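## Task

Secure the tube in the vise, then draw the blue-handled pin out of it without the clamped tube shifting. Finish with the entire pin resting flat on the tray floor, lower than the tray rim, and the tube still clamped in its original spot. The tray may be relocated only if it stays upright on the table and away from both the tube and the vise's moving jaw. At the end the robot must not be touching the tube or the moving jaw, directly or via any loose item, and nothing may depend on the robot holding it. Release and back the gripper away to finish.

## Robot and tools

ROBOT. A single six-joint arm with a two-finger parallel gripper. Joints from base outward, with ranges in rad: waist -3.054 to 3.054, shoulder 0.000 to 3.142, elbow 0.000 to 2.356, wrist pitch -1.571 to 1.571, wrist yaw -1.571 to 1.571, wrist roll -3.142 to 3.142. The base can sit slightly tilted on the table, and any block or post it stands on is treated as arm for the clearance check. Two cameras, cam_high and cam_low, each give 504x504 images.

FRAMES. Reported positions use the scene frame: origin on the tabletop right under the base, +z up, +y to the left when facing along +x; metres, orientation as a wxyz quaternion, velocities in m/s and rad/s. The printed hand position may be off, more so far from the base. The gripper frame: fingers point along its +x, they close and open along its y. end_effector_position is the spot between the pads, roughly 3 to 4 cm short of the fingertips.

ROW FORMAT. Motion is written as one row of 7 numbers, each in [-1, 1]: dx, dy, dz, rx, ry, rz, opening. The first six are an offset, expressed in the gripper's own axes, from a reference pose: the gripper pose printed in the most recent result that shows it (before any such result in the scene, or for a second or later call within the same reply, the reference is wherever the gripper is when the action begins). Scale: 1.0 equals 0.6 m of travel or 180 degrees; rx, ry, rz form a single rotation vector. Every row refers back to that same reference, not to the row before it, so an all-zero offset drives the gripper back to the reference rather than holding still. Opening is absolute, not an offset: +1 is fully open (0.088 m), empty fingers touch near -0.80, and values down to -1 close no further. Closing from fully open needs at least about 0.5 s.

TOOLS.
execute_actions: argument actions is a list holding zero or one item. An empty list just reports the current state. An item {"rows": [...], "steps": n} plays 1 to 15 rows, one per control step of 1/30 s; steps is 1 to 15 (default 15) and the final row repeats if rows run out. An item with only steps (up to 300) is a wait counted from the previous result, including time spent replying. Optional pictures (boolean) toggles the camera images. A refused call does nothing.
move: target is one row as above (same reference rule); speed is the path's top speed in m/s, 0.002 to 0.5, default 0.25, with turning capped at twice that in rad/s. The gripper follows a straight path of 0.5 to 10 s (cut off at 10 s, short of target), turning the shorter way. It does not slow for obstacles, may lag or drift, and can exceed speed when the arm is near full extension. The opening is applied at the start. It finishes once everything is still, or 5 s after the path ends. Its result adds a "move:" line: outcome (done, off_target, moving, held, fault), any limits (paced = pose clipped; held = some steps blocked, after which the arm may jump faster), and the remaining distance to target. No per-step readings.
wait: seconds from 0 to 10; the robot gets nothing new.
zoom_image: camera (cam_high or cam_low) and region [x0, y0, x1, y1] in pixels, top-left origin, at most 504 by 504.
finished_scene: scene = the current scene's number.

RESULTS. The state line gives pose and velocities. Joint positions / Joint velocities list the six joints (rad, rad/s) then the pad gap (m, m/s). grip_measured is the actual opening on the command scale. "pose unreachable" and HELD mark steps the clearance check altered or blocked. "Hand target" is the pose the controller is currently chasing. MOTOR HOT appears from 50 °C; at 95 °C an OVER-TEMPERATURE FAULT holds the arm, and if it does not cool within 30 to 60 s the arm goes limp and drops things.

CONTROL BEHAVIOUR. Each step the command is clipped to within 70 mm and 16 degrees of the measured pose; damped inverse kinematics favours position over orientation. After an action ends the arm only continues to the last clipped pose, so large offsets may need several calls; re-read the pose each time. Joint friction can leave the gripper short or slightly tilted, and tiny moves may not happen; check and correct orientation. The simulation keeps running while replies are written.

GRIPPING. To hold something, command an opening well under grip_measured; the larger the gap, the firmer the squeeze. Readings may carry a constant bias of about 1 mm. Pads push about 34 N each at most; a fast close can push harder and even spring open.

CAUTIONS. Contact torque reaching a joint's load limit (N m: waist 17.8, shoulder 22, elbow 22, wrist pitch 5.8, wrist yaw 5.78, wrist roll 5.42, held weight included) stops the arm for 10 s and drops the rest of the call. Faster motion and targets set deeper past a contact strike and press harder, so approach slowly. Avoid drops, slips, slams and heavy shoves, and never let anything leave the table. Loose objects may occasionally get a small external nudge. Before finishing, make sure the result holds without the robot, then open and withdraw so nothing touches the tube or moving jaw.

Each tool is called after "Request:" as name([rows], argument=value, ...), one row to a line, values as JSON.

## Session

Request:
execute_actions(actions=[])

Scene clock: 0.00 s of 6060.00 s.
end_effector_position=(+0.1617, -0.4371, +0.1650) grip_measured=+0.823 end_effector_quat_wxyz=(+0.819, -0.326, +0.469, -0.054) end_effector_velocity=(+0.001, +0.005, -0.001) end_effector_angular_velocity=(+0.021, -0.010, +0.016)
Joint positions: [-1.364  2.028  1.271 -0.256 -0.439 -1.64   0.079]
Joint velocities: [-0.002 -0.002 -0.002 -0.022 -0.022 -0.007  0.   ]
Motor temperatures (°C, as the motors report them): [23 22 24 23 23 24]
Heat: hottest elbow 24 °C (+0.0 °C/min).
Hand target: +0.162, -0.437, +0.165; +0.819, -0.326, +0.469, -0.054

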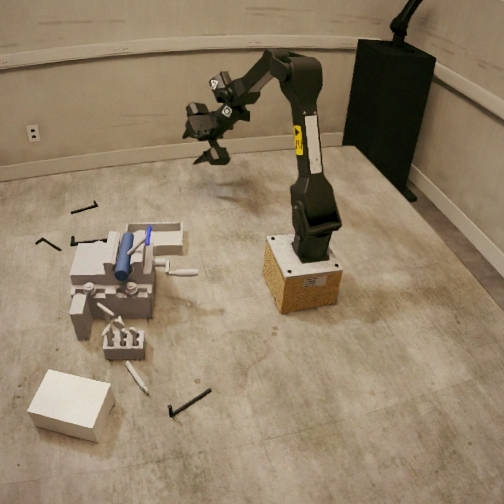

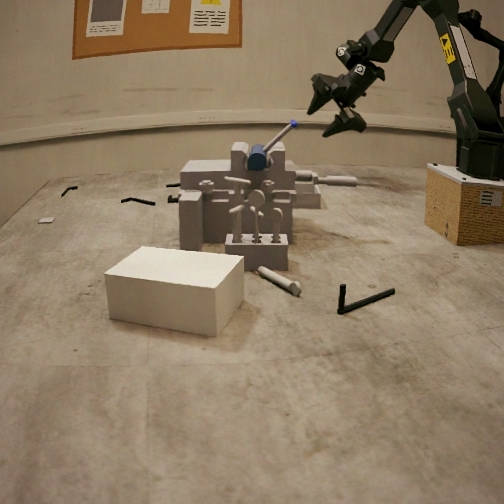

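Request:
zoom_image(camera="cam_high", region=[20, 180, 240, 400])

Request:
zoom_image(camera="cam_low", region=[160, 100, 380, 300])

Region (20, 180, 240, 400) of cam_high's 504x504 image, scaled by 2.291, with more detail than that image has.

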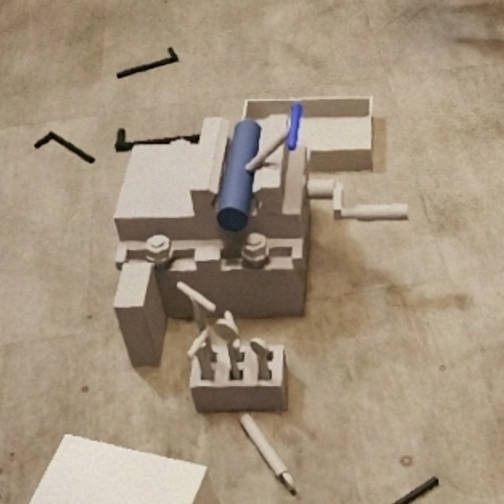

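Region (160, 100, 380, 300) of cam_low's 504x504 image, scaled by 2.291, with more detail than that image has; it fills the top 458 rows of this view, and the rest is white.

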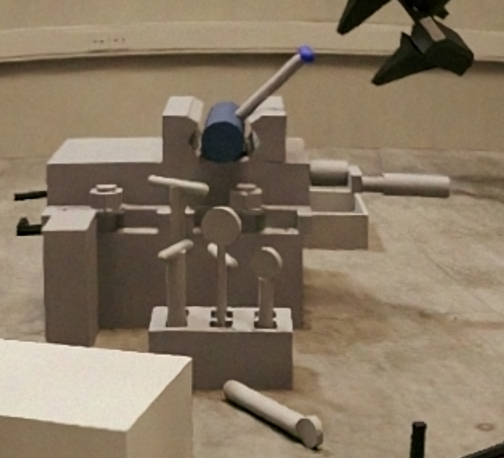

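Request:
move(target=[0,0,0,0.221,-0.318,0.037,1], speed=0.4)

Request:
move(target=[0.1,0.6,0,0,0,0,1], speed=0.4)

Scene clock: 14.53 s of 6060.00 s.
end_effector_position=(+0.1618, -0.4374, +0.1639) grip_measured=+0.986 end_effector_quat_wxyz=(+1.000, -0.005, +0.001, +0.002) end_effector_velocity=(-0.001, +0.002, -0.008) end_effector_angular_velocity=(+0.034, +0.003, -0.012)
Joint positions: [-1.553  2.426  1.448 -0.069 -1.518 -1.029  0.087]
Joint velocities: [-0.002 -0.002 -0.066  0.183  0.007  0.154 -0.   ]
Motor temperatures (°C, as the motors report them): [23 26 26 24 23 24]
Heat: hottest shoulder 26 °C (+8.3 °C/min).
Hand target: +0.160, -0.436, +0.165; +1.000, -0.003, +0.001, +0.000
Off the commanded pose: 0.001 m, 1 deg.
move: done

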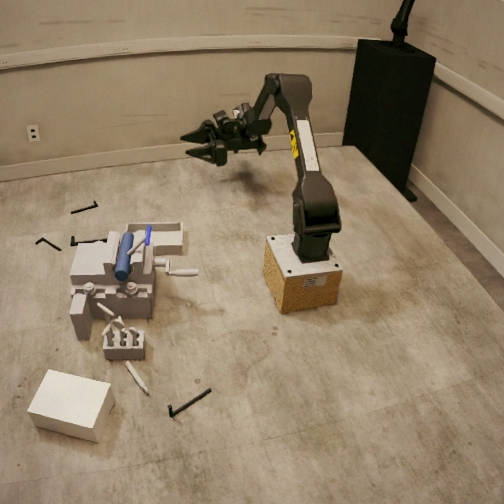

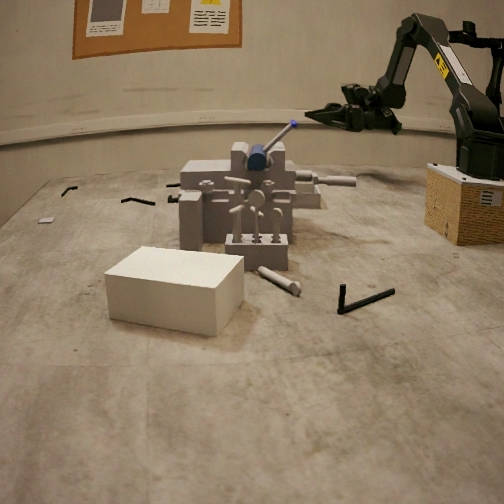

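Scene clock: 16.23 s of 6060.00 s.
end_effector_position=(+0.2238, -0.0805, +0.1680) grip_measured=+0.986 end_effector_quat_wxyz=(+0.990, -0.012, +0.088, +0.112) end_effector_velocity=(+0.001, +0.004, -0.003) end_effector_angular_velocity=(+0.022, -0.022, +0.028)
Joint positions: [-0.961  1.641  0.012  1.105 -1.127 -0.447  0.087]
Joint velocities: [ 0.002  0.12  -0.007  0.154 -0.037  0.037 -0.   ]
Motor temperatures (°C, as the motors report them): [23 27 26 24 23 24]
Heat: hottest shoulder 27 °C (+11.1 °C/min).
Hand target: +0.223, -0.078, +0.166; +0.989, -0.004, +0.090, +0.115
Off the commanded pose: 0.009 m, 16 deg; orientation clipped at the last step of the last action.
joint sent to its limit — the command would take joint 3 (elbow) past its lower limit, so that joint was sent only as far as its limit.
move: off_target; limits=paced

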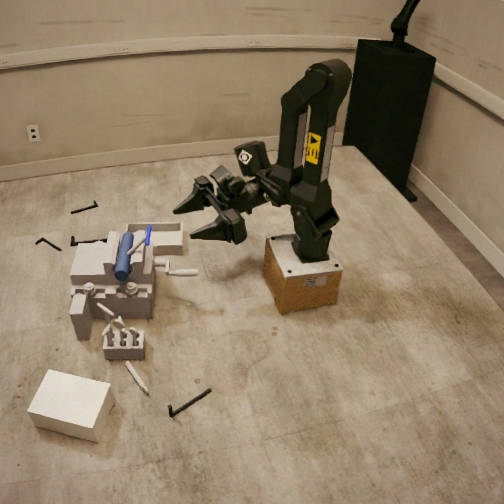

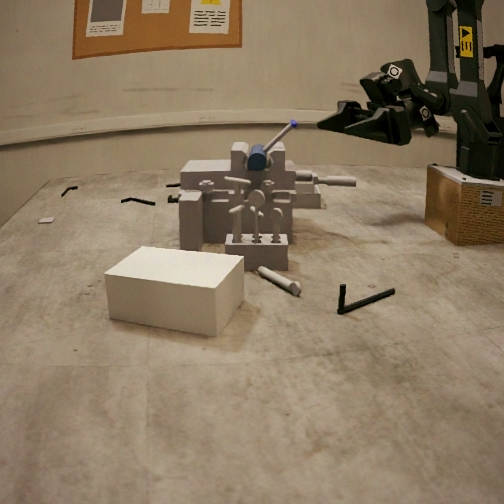

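Request:
move(target=[0.03,0.12,0.03,0,0.445,-0.06,1])

Scene clock: 22.90 s of 6060.00 s.
end_effector_position=(+0.2292, -0.0050, +0.1815) grip_measured=+0.986 end_effector_quat_wxyz=(+0.708, -0.082, +0.702, -0.002) end_effector_velocity=(+0.000, -0.002, +0.001) end_effector_angular_velocity=(-0.007, +0.003, +0.005)
Joint positions: [ 0.014  1.496  0.928 -1.035  0.09  -0.087  0.087]
Joint velocities: [-0.002  0.002  0.007 -0.007  0.007 -0.007 -0.   ]
Motor temperatures (°C, as the motors report them): [23 26 26 25 23 24]
Heat: hottest shoulder 26 °C (+5.2 °C/min).
Hand target: +0.231, -0.004, +0.181; +0.706, -0.083, +0.704, -0.003
Off the commanded pose: 0.001 m, 1 deg.
move: done

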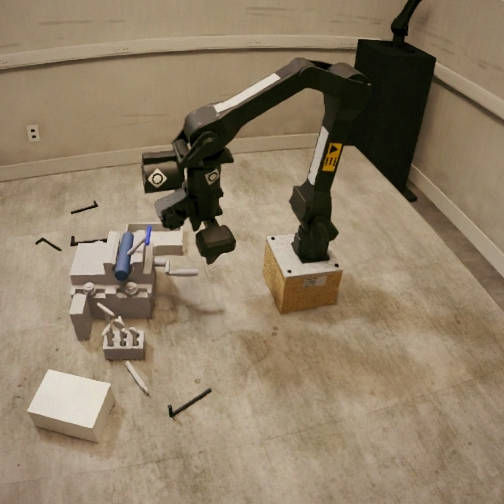

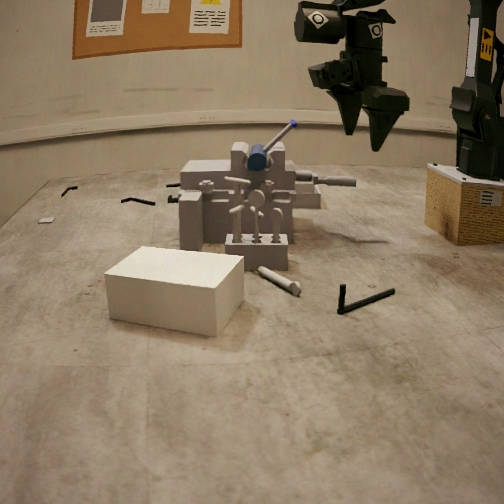

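Request:
move(target=[0.08,0.04,0.05,0.037,0,0.037,1])

Scene clock: 29.63 s of 6060.00 s.
end_effector_position=(+0.2603, +0.0147, +0.1359) grip_measured=+0.986 end_effector_quat_wxyz=(+0.717, -0.001, +0.697, -0.002) end_effector_velocity=(-0.001, +0.003, -0.002) end_effector_angular_velocity=(+0.022, +0.003, +0.005)
Joint positions: [ 0.025  1.673  0.908 -0.822 -0.024  0.041  0.087]
Joint velocities: [-0.002  0.002 -0.007  0.007 -0.022 -0.007 -0.   ]
Motor temperatures (°C, as the motors report them): [23 26 27 24 23 24]
Heat: hottest elbow 27 °C (+6.1 °C/min).
Hand target: +0.257, +0.016, +0.131; +0.710, -0.000, +0.704, -0.002
Off the commanded pose: 0.006 m, 1 deg.
move: done

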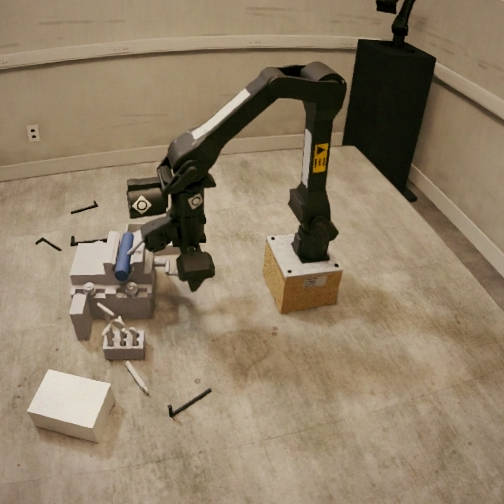

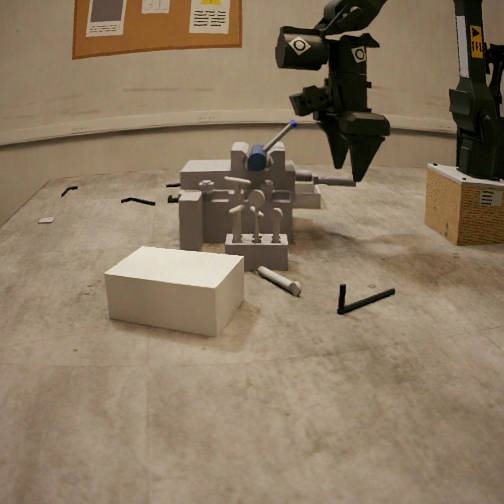

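Request:
move(target=[-0.05,0,0,0.99,0,0,1], speed=0.5)

Request:
move(target=[0.1,0,0,0.01,0,0,1], speed=0.1)

Scene clock: 37.23 s of 6060.00 s.
end_effector_position=(+0.2576, +0.0153, +0.1624) grip_measured=+0.986 end_effector_quat_wxyz=(+0.017, +0.713, +0.017, -0.701) end_effector_velocity=(-0.001, +0.000, +0.001) end_effector_angular_velocity=(+0.007, +0.003, +0.020)
Joint positions: [ 0.023  1.628  0.977 -0.948 -0.028  3.13   0.087]
Joint velocities: [-0.002 -0.002  0.002 -0.007 -0.007 -0.022 -0.   ]
Motor temperatures (°C, as the motors report them): [23 26 27 24 23 24]
Heat: hottest elbow 27 °C (+4.8 °C/min).
Hand target: +0.260, +0.015, +0.166; +0.014, +0.717, +0.015, -0.697
Off the commanded pose: 0.004 m, 1 deg.
joint sent to its limit — the command would take joint 6 (wrist roll) past its upper limit, so that joint was sent only as far as its limit.
move: done

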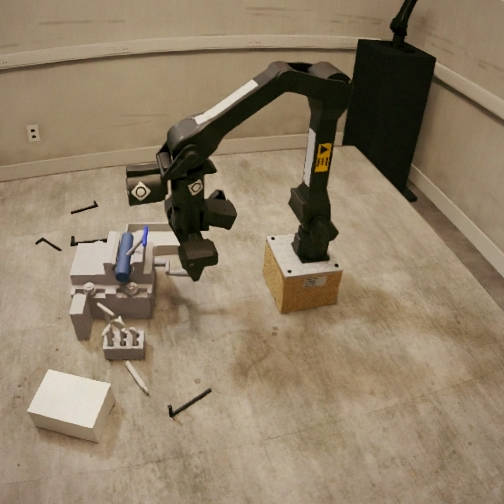

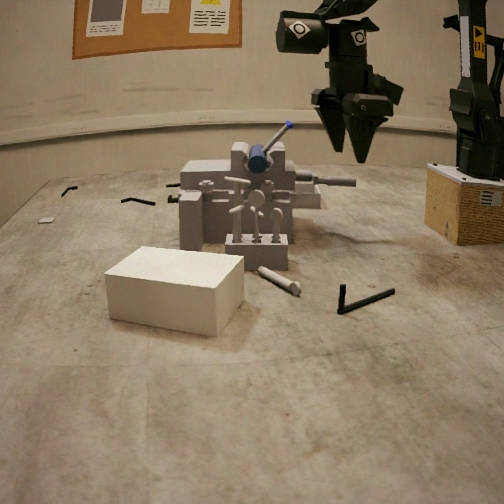

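Scene clock: 38.23 s of 6060.00 s.
end_effector_position=(+0.2620, +0.0153, +0.1073) grip_measured=+0.986 end_effector_quat_wxyz=(+0.014, +0.718, +0.020, -0.695) end_effector_velocity=(+0.000, -0.000, -0.001) end_effector_angular_velocity=(-0.008, -0.003, +0.024)
Joint positions: [ 0.023  1.738  0.847 -0.691 -0.038  3.131  0.087]
Joint velocities: [ 0.002  0.002 -0.002  0.007  0.007 -0.022 -0.   ]
Motor temperatures (°C, as the motors report them): [23 26 27 24 23 24]
Heat: hottest elbow 27 °C (+4.7 °C/min).
Hand target: +0.258, +0.014, +0.102; +0.010, +0.712, +0.018, -0.702
Off the commanded pose: 0.006 m, 2 deg.
joint sent to its limit — the command would take joint 6 (wrist roll) past its upper limit, so that joint was sent only as far as its limit.
move: done

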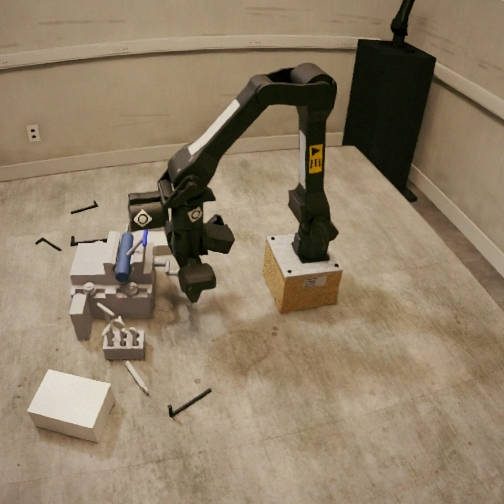

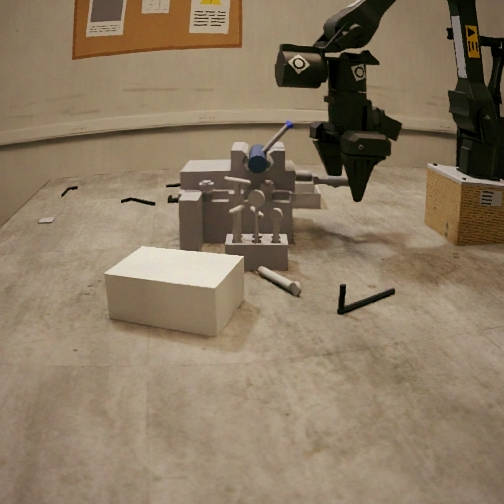

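Request:
move(target=[0.015,0,0,0,0,0,-0.6], speed=0.05)

Request:
zoom_image(camera="cam_high", region=[60, 180, 260, 340])

Scene clock: 42.97 s of 6060.00 s.
end_effector_position=(+0.2638, -0.0081, +0.1046) grip_measured=-0.446 end_effector_quat_wxyz=(+0.025, +0.722, -0.023, -0.691) end_effector_velocity=(-0.002, -0.001, -0.000) end_effector_angular_velocity=(+0.007, +0.008, +0.000)
Joint positions: [-0.021  1.744  0.838 -0.665  0.041  3.132  0.017]
Joint velocities: [-0.007 -0.002 -0.002 -0.007 -0.007 -0.007  0.   ]
Motor temperatures (°C, as the motors report them): [23 26 27 24 23 24]
Heat: hottest elbow 27 °C (+4.2 °C/min).
Hand target: +0.261, +0.014, +0.099; +0.014, +0.718, +0.020, -0.696
Off the commanded pose: 0.024 m, 5 deg.
move: off_target

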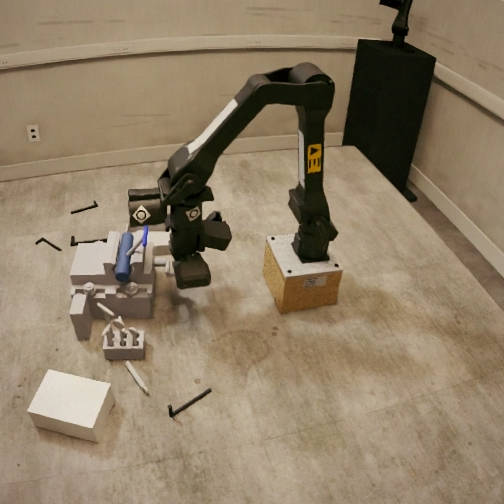

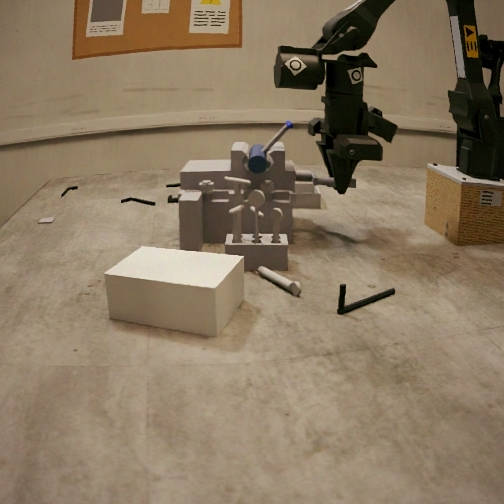

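Region (60, 180, 260, 340) of cam_high's 504x504 image, scaled by 2.520, with more detail than that image has; it fills the top 403 rows of this view, and the rest is white.

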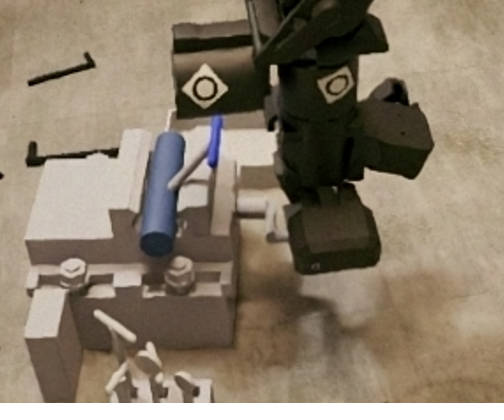

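Request:
move(target=[-0.045,0.02,0,0,0,0,-0.6], speed=0.05)

Scene clock: 48.43 s of 6060.00 s.
end_effector_position=(+0.2619, -0.0171, +0.1295) grip_measured=-0.451 end_effector_quat_wxyz=(+0.021, +0.721, -0.026, -0.692) end_effector_velocity=(-0.001, -0.001, +0.001) end_effector_angular_velocity=(+0.007, +0.002, +0.000)
Joint positions: [-0.059  1.684  0.887 -0.776  0.039  3.103  0.017]
Joint velocities: [-0.007 -0.002  0.002 -0.007 -0.007 -0.007  0.   ]
Motor temperatures (°C, as the motors report them): [23 26 27 24 25 24]
Heat: hottest elbow 27 °C (+3.7 °C/min).
Hand target: +0.263, -0.018, +0.132; +0.025, +0.722, -0.023, -0.691
Off the commanded pose: 0.003 m, 1 deg.
move: done

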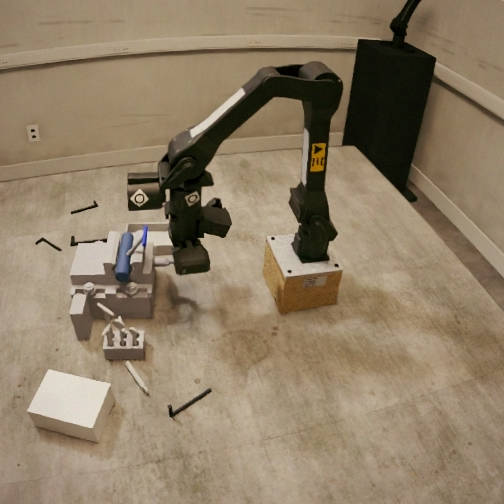

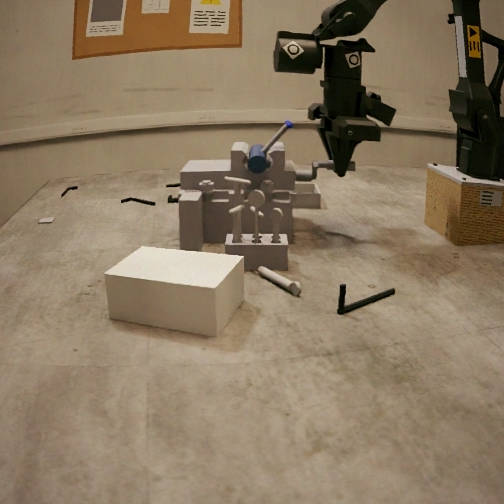

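Works. Continue toward the top and beyond.

Request:
move(target=[-0.02,0.045,0,0,0,0,-0.6], speed=0.05)

Request:
move(target=[0.02,0.045,0,0,0,0,-0.6], speed=0.05)

Request:
move(target=[0.045,0.02,0,0,0,0,-0.6], speed=0.05)

Scene clock: 52.93 s of 6060.00 s.
end_effector_position=(+0.2585, -0.0409, +0.1403) grip_measured=-0.454 end_effector_quat_wxyz=(+0.015, +0.718, -0.026, -0.695) end_effector_velocity=(-0.002, +0.001, -0.001) end_effector_angular_velocity=(+0.009, +0.011, +0.005)
Joint positions: [-0.155  1.665  0.913 -0.826  0.032  3.016  0.017]
Joint velocities: [-0.002  0.002 -0.002 -0.007 -0.007 -0.007 -0.   ]
Motor temperatures (°C, as the motors report them): [23 26 28 24 25 24]
Heat: hottest elbow 28 °C (+4.5 °C/min).
Hand target: +0.261, -0.043, +0.144; +0.021, +0.721, -0.026, -0.692
Off the commanded pose: 0.005 m, 1 deg.
move: done

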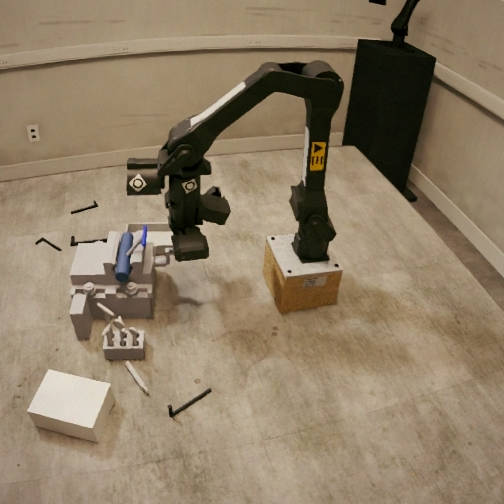

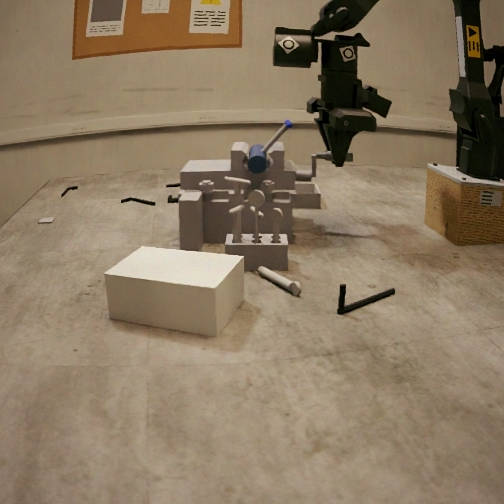

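Scene clock: 53.83 s of 6060.00 s.
end_effector_position=(+0.2553, -0.0651, +0.1317) grip_measured=-0.457 end_effector_quat_wxyz=(+0.009, +0.717, -0.025, -0.696) end_effector_velocity=(+0.001, +0.002, +0.001) end_effector_angular_velocity=(+0.022, -0.002, +0.006)
Joint positions: [-0.251  1.692  0.901 -0.791  0.024  2.926  0.017]
Joint velocities: [-0.002  0.002  0.007 -0.007 -0.022 -0.007  0.   ]
Motor temperatures (°C, as the motors report them): [23 26 28 24 25 24]
Heat: hottest elbow 28 °C (+4.5 °C/min).
Hand target: +0.258, -0.069, +0.130; +0.015, +0.719, -0.026, -0.695
Off the commanded pose: 0.005 m, 1 deg.
move: done

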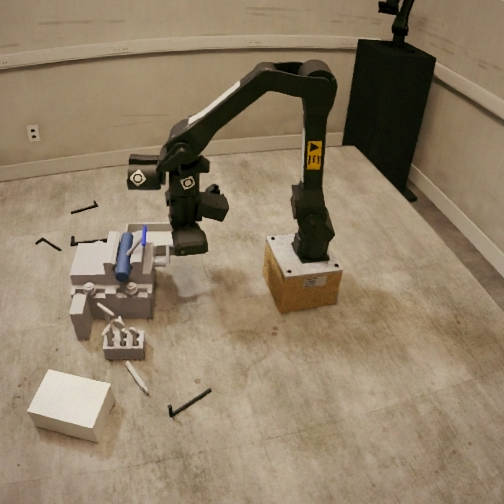

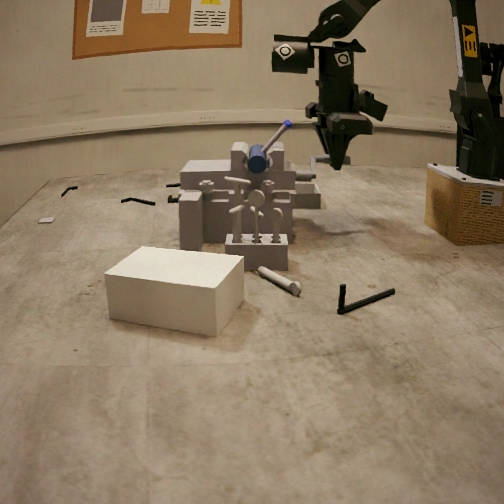

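Scene clock: 54.73 s of 6060.00 s.
end_effector_position=(+0.2537, -0.0755, +0.1080) grip_measured=-0.458 end_effector_quat_wxyz=(+0.005, +0.717, -0.024, -0.697) end_effector_velocity=(-0.002, +0.002, -0.001) end_effector_angular_velocity=(+0.025, +0.006, +0.001)
Joint positions: [-0.293  1.75   0.856 -0.689  0.018  2.889  0.017]
Joint velocities: [-0.007  0.002 -0.002 -0.007 -0.022 -0.007 -0.   ]
Motor temperatures (°C, as the motors report them): [23 26 28 24 25 24]
Heat: hottest elbow 28 °C (+4.4 °C/min).
Hand target: +0.255, -0.079, +0.105; +0.009, +0.717, -0.025, -0.696
Off the commanded pose: 0.005 m, 0 deg.
move: done

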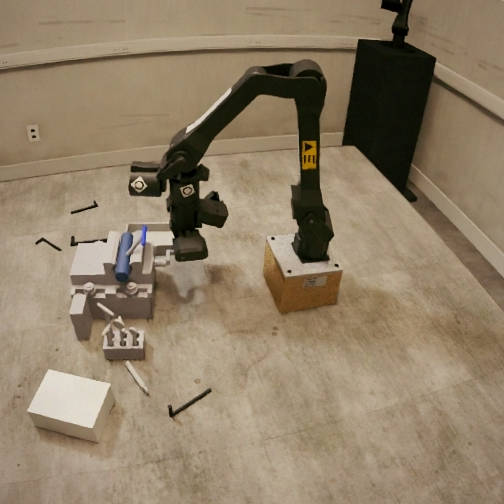

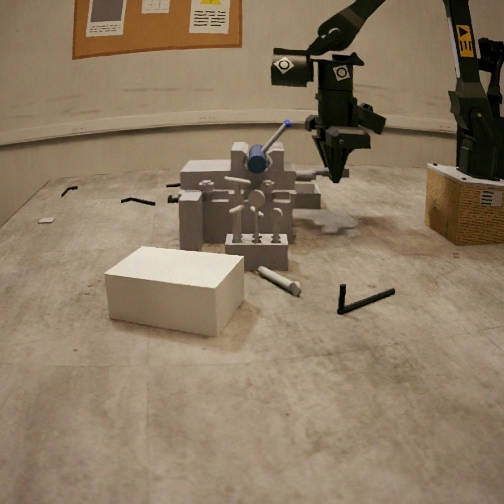

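Request:
move(target=[0.042,-0.015,0,0,0,0,-0.6], speed=0.05)

Request:
move(target=[0.018,-0.042,-0.005,0,0,0,-0.6], speed=0.05)

Request:
move(target=[-0.018,-0.042,-0.005,0,0,0,-0.6], speed=0.05)

Request:
move(target=[-0.042,-0.018,0,0,0,0,-0.6], speed=0.05)

Request:
zoom_image(camera="cam_low", region=[160, 100, 380, 300])

Scene clock: 62.73 s of 6060.00 s.
end_effector_position=(+0.2546, -0.0681, +0.0864) grip_measured=-0.463 end_effector_quat_wxyz=(+0.001, +0.718, -0.026, -0.696) end_effector_velocity=(-0.005, -0.001, -0.002) end_effector_angular_velocity=(-0.002, +0.018, -0.010)
Joint positions: [-0.266  1.802  0.811 -0.591  0.014  2.925  0.016]
Joint velocities: [-0.002  0.002 -0.007 -0.007  0.007  0.007 -0.   ]
Motor temperatures (°C, as the motors report them): [23 26 28 25 24 24]
Heat: hottest elbow 28 °C (+4.0 °C/min).
Hand target: +0.254, -0.068, +0.082; +0.005, +0.717, -0.024, -0.697
Off the commanded pose: 0.004 m, 1 deg.
move: done

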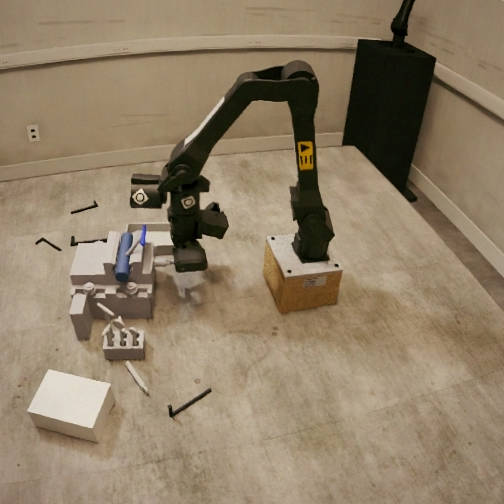

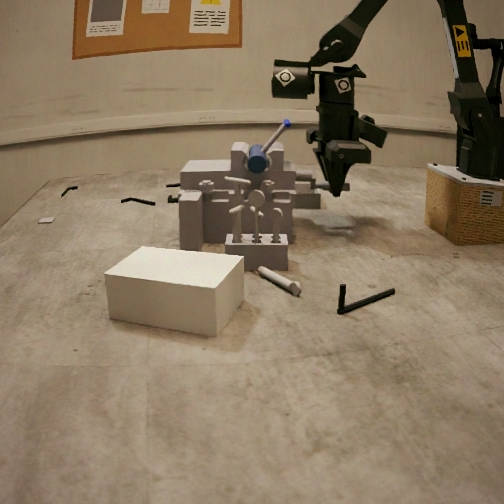

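Scene clock: 63.67 s of 6060.00 s.
end_effector_position=(+0.2585, -0.0487, +0.0753) grip_measured=-0.468 end_effector_quat_wxyz=(+0.000, +0.718, -0.035, -0.695) end_effector_velocity=(-0.000, +0.004, -0.001) end_effector_angular_velocity=(+0.021, -0.006, -0.004)
Joint positions: [-0.183  1.831  0.79  -0.54   0.025  3.021  0.016]
Joint velocities: [ 0.002 -0.002 -0.007  0.007 -0.022  0.007 -0.   ]
Motor temperatures (°C, as the motors report them): [23 26 28 25 24 24]
Heat: hottest elbow 28 °C (+4.0 °C/min).
Hand target: +0.259, -0.043, +0.075; +0.000, +0.718, -0.026, -0.696
Off the commanded pose: 0.005 m, 1 deg.
move: done

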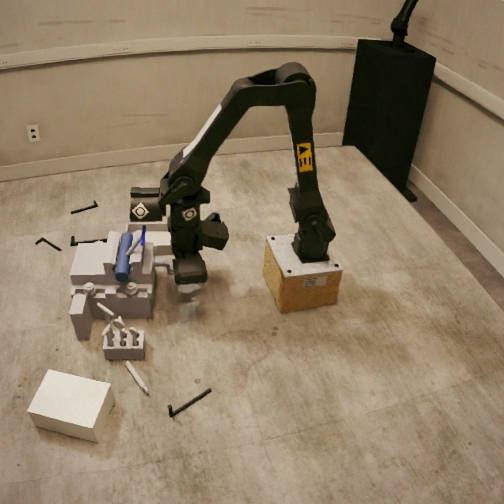

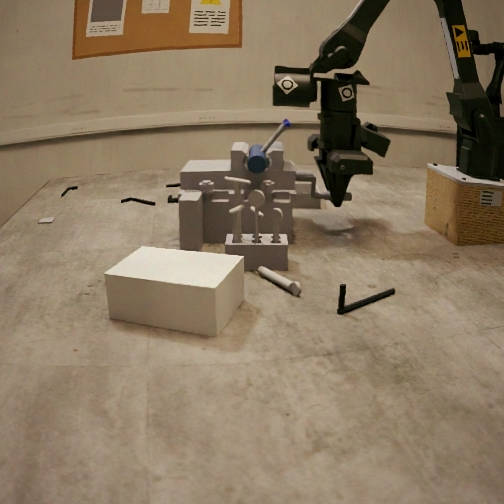

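Scene clock: 64.53 s of 6060.00 s.
end_effector_position=(+0.2620, -0.0222, +0.0804) grip_measured=-0.472 end_effector_quat_wxyz=(-0.006, +0.716, -0.035, -0.697) end_effector_velocity=(-0.000, +0.002, +0.001) end_effector_angular_velocity=(+0.007, +0.002, +0.010)
Joint positions: [-0.087  1.819  0.807 -0.576  0.015  3.125  0.016]
Joint velocities: [ 0.002 -0.002  0.002 -0.007 -0.007 -0.007 -0.   ]
Motor temperatures (°C, as the motors report them): [23 26 28 25 24 24]
Heat: hottest elbow 28 °C (+4.0 °C/min).
Hand target: +0.263, -0.023, +0.085; -0.000, +0.718, -0.035, -0.696
Off the commanded pose: 0.005 m, 1 deg.
move: done

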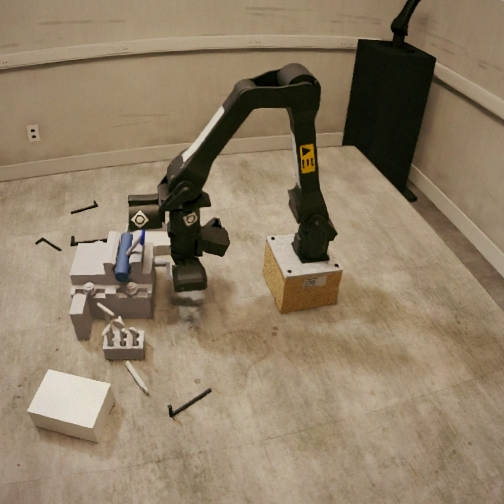

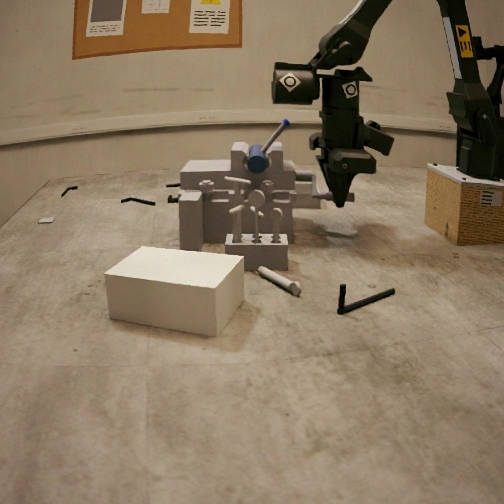

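Scene clock: 65.40 s of 6060.00 s.
end_effector_position=(+0.2636, -0.0097, +0.1027) grip_measured=-0.469 end_effector_quat_wxyz=(-0.016, +0.717, -0.019, -0.697) end_effector_velocity=(-0.005, -0.001, +0.001) end_effector_angular_velocity=(+0.009, +0.016, -0.015)
Joint positions: [-0.062  1.76   0.849 -0.676 -0.022  3.143  0.016]
Joint velocities: [-0.007 -0.007 -0.002 -0.022 -0.007  0.007 -0.   ]
Motor temperatures (°C, as the motors report them): [23 26 28 25 24 24]
Heat: hottest elbow 28 °C (+3.0 °C/min).
Hand target: +0.262, -0.010, +0.105; -0.002, +0.716, -0.021, -0.698
Off the commanded pose: 0.003 m, 2 deg.
joint sent to its limit — the command would take joint 6 (wrist roll) past its upper limit, so that joint was sent only as far as its limit.
move: done

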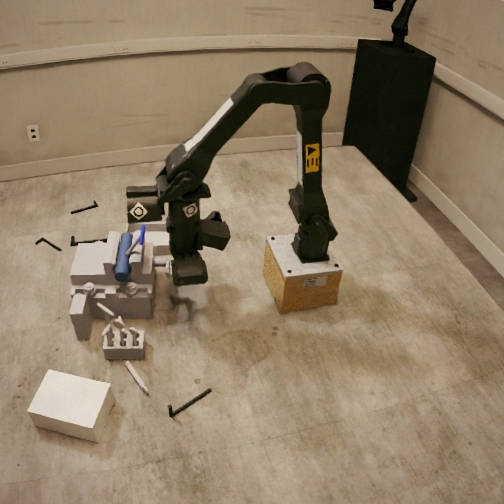

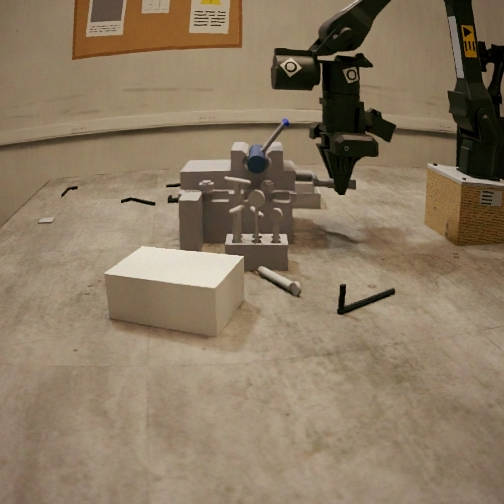

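Region (160, 100, 380, 300) of cam_low's 504x504 image, scaled by 2.291, with more detail than that image has; it fills the top 458 rows of this view, and the rest is white.

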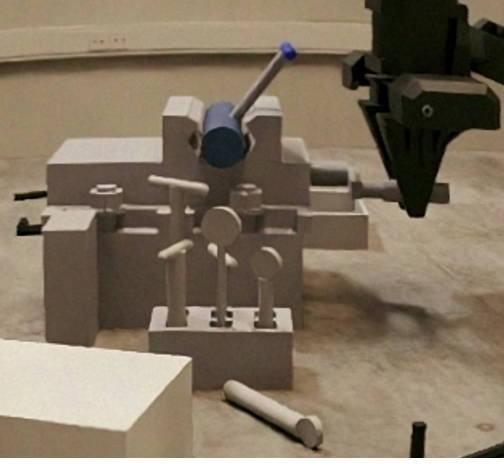

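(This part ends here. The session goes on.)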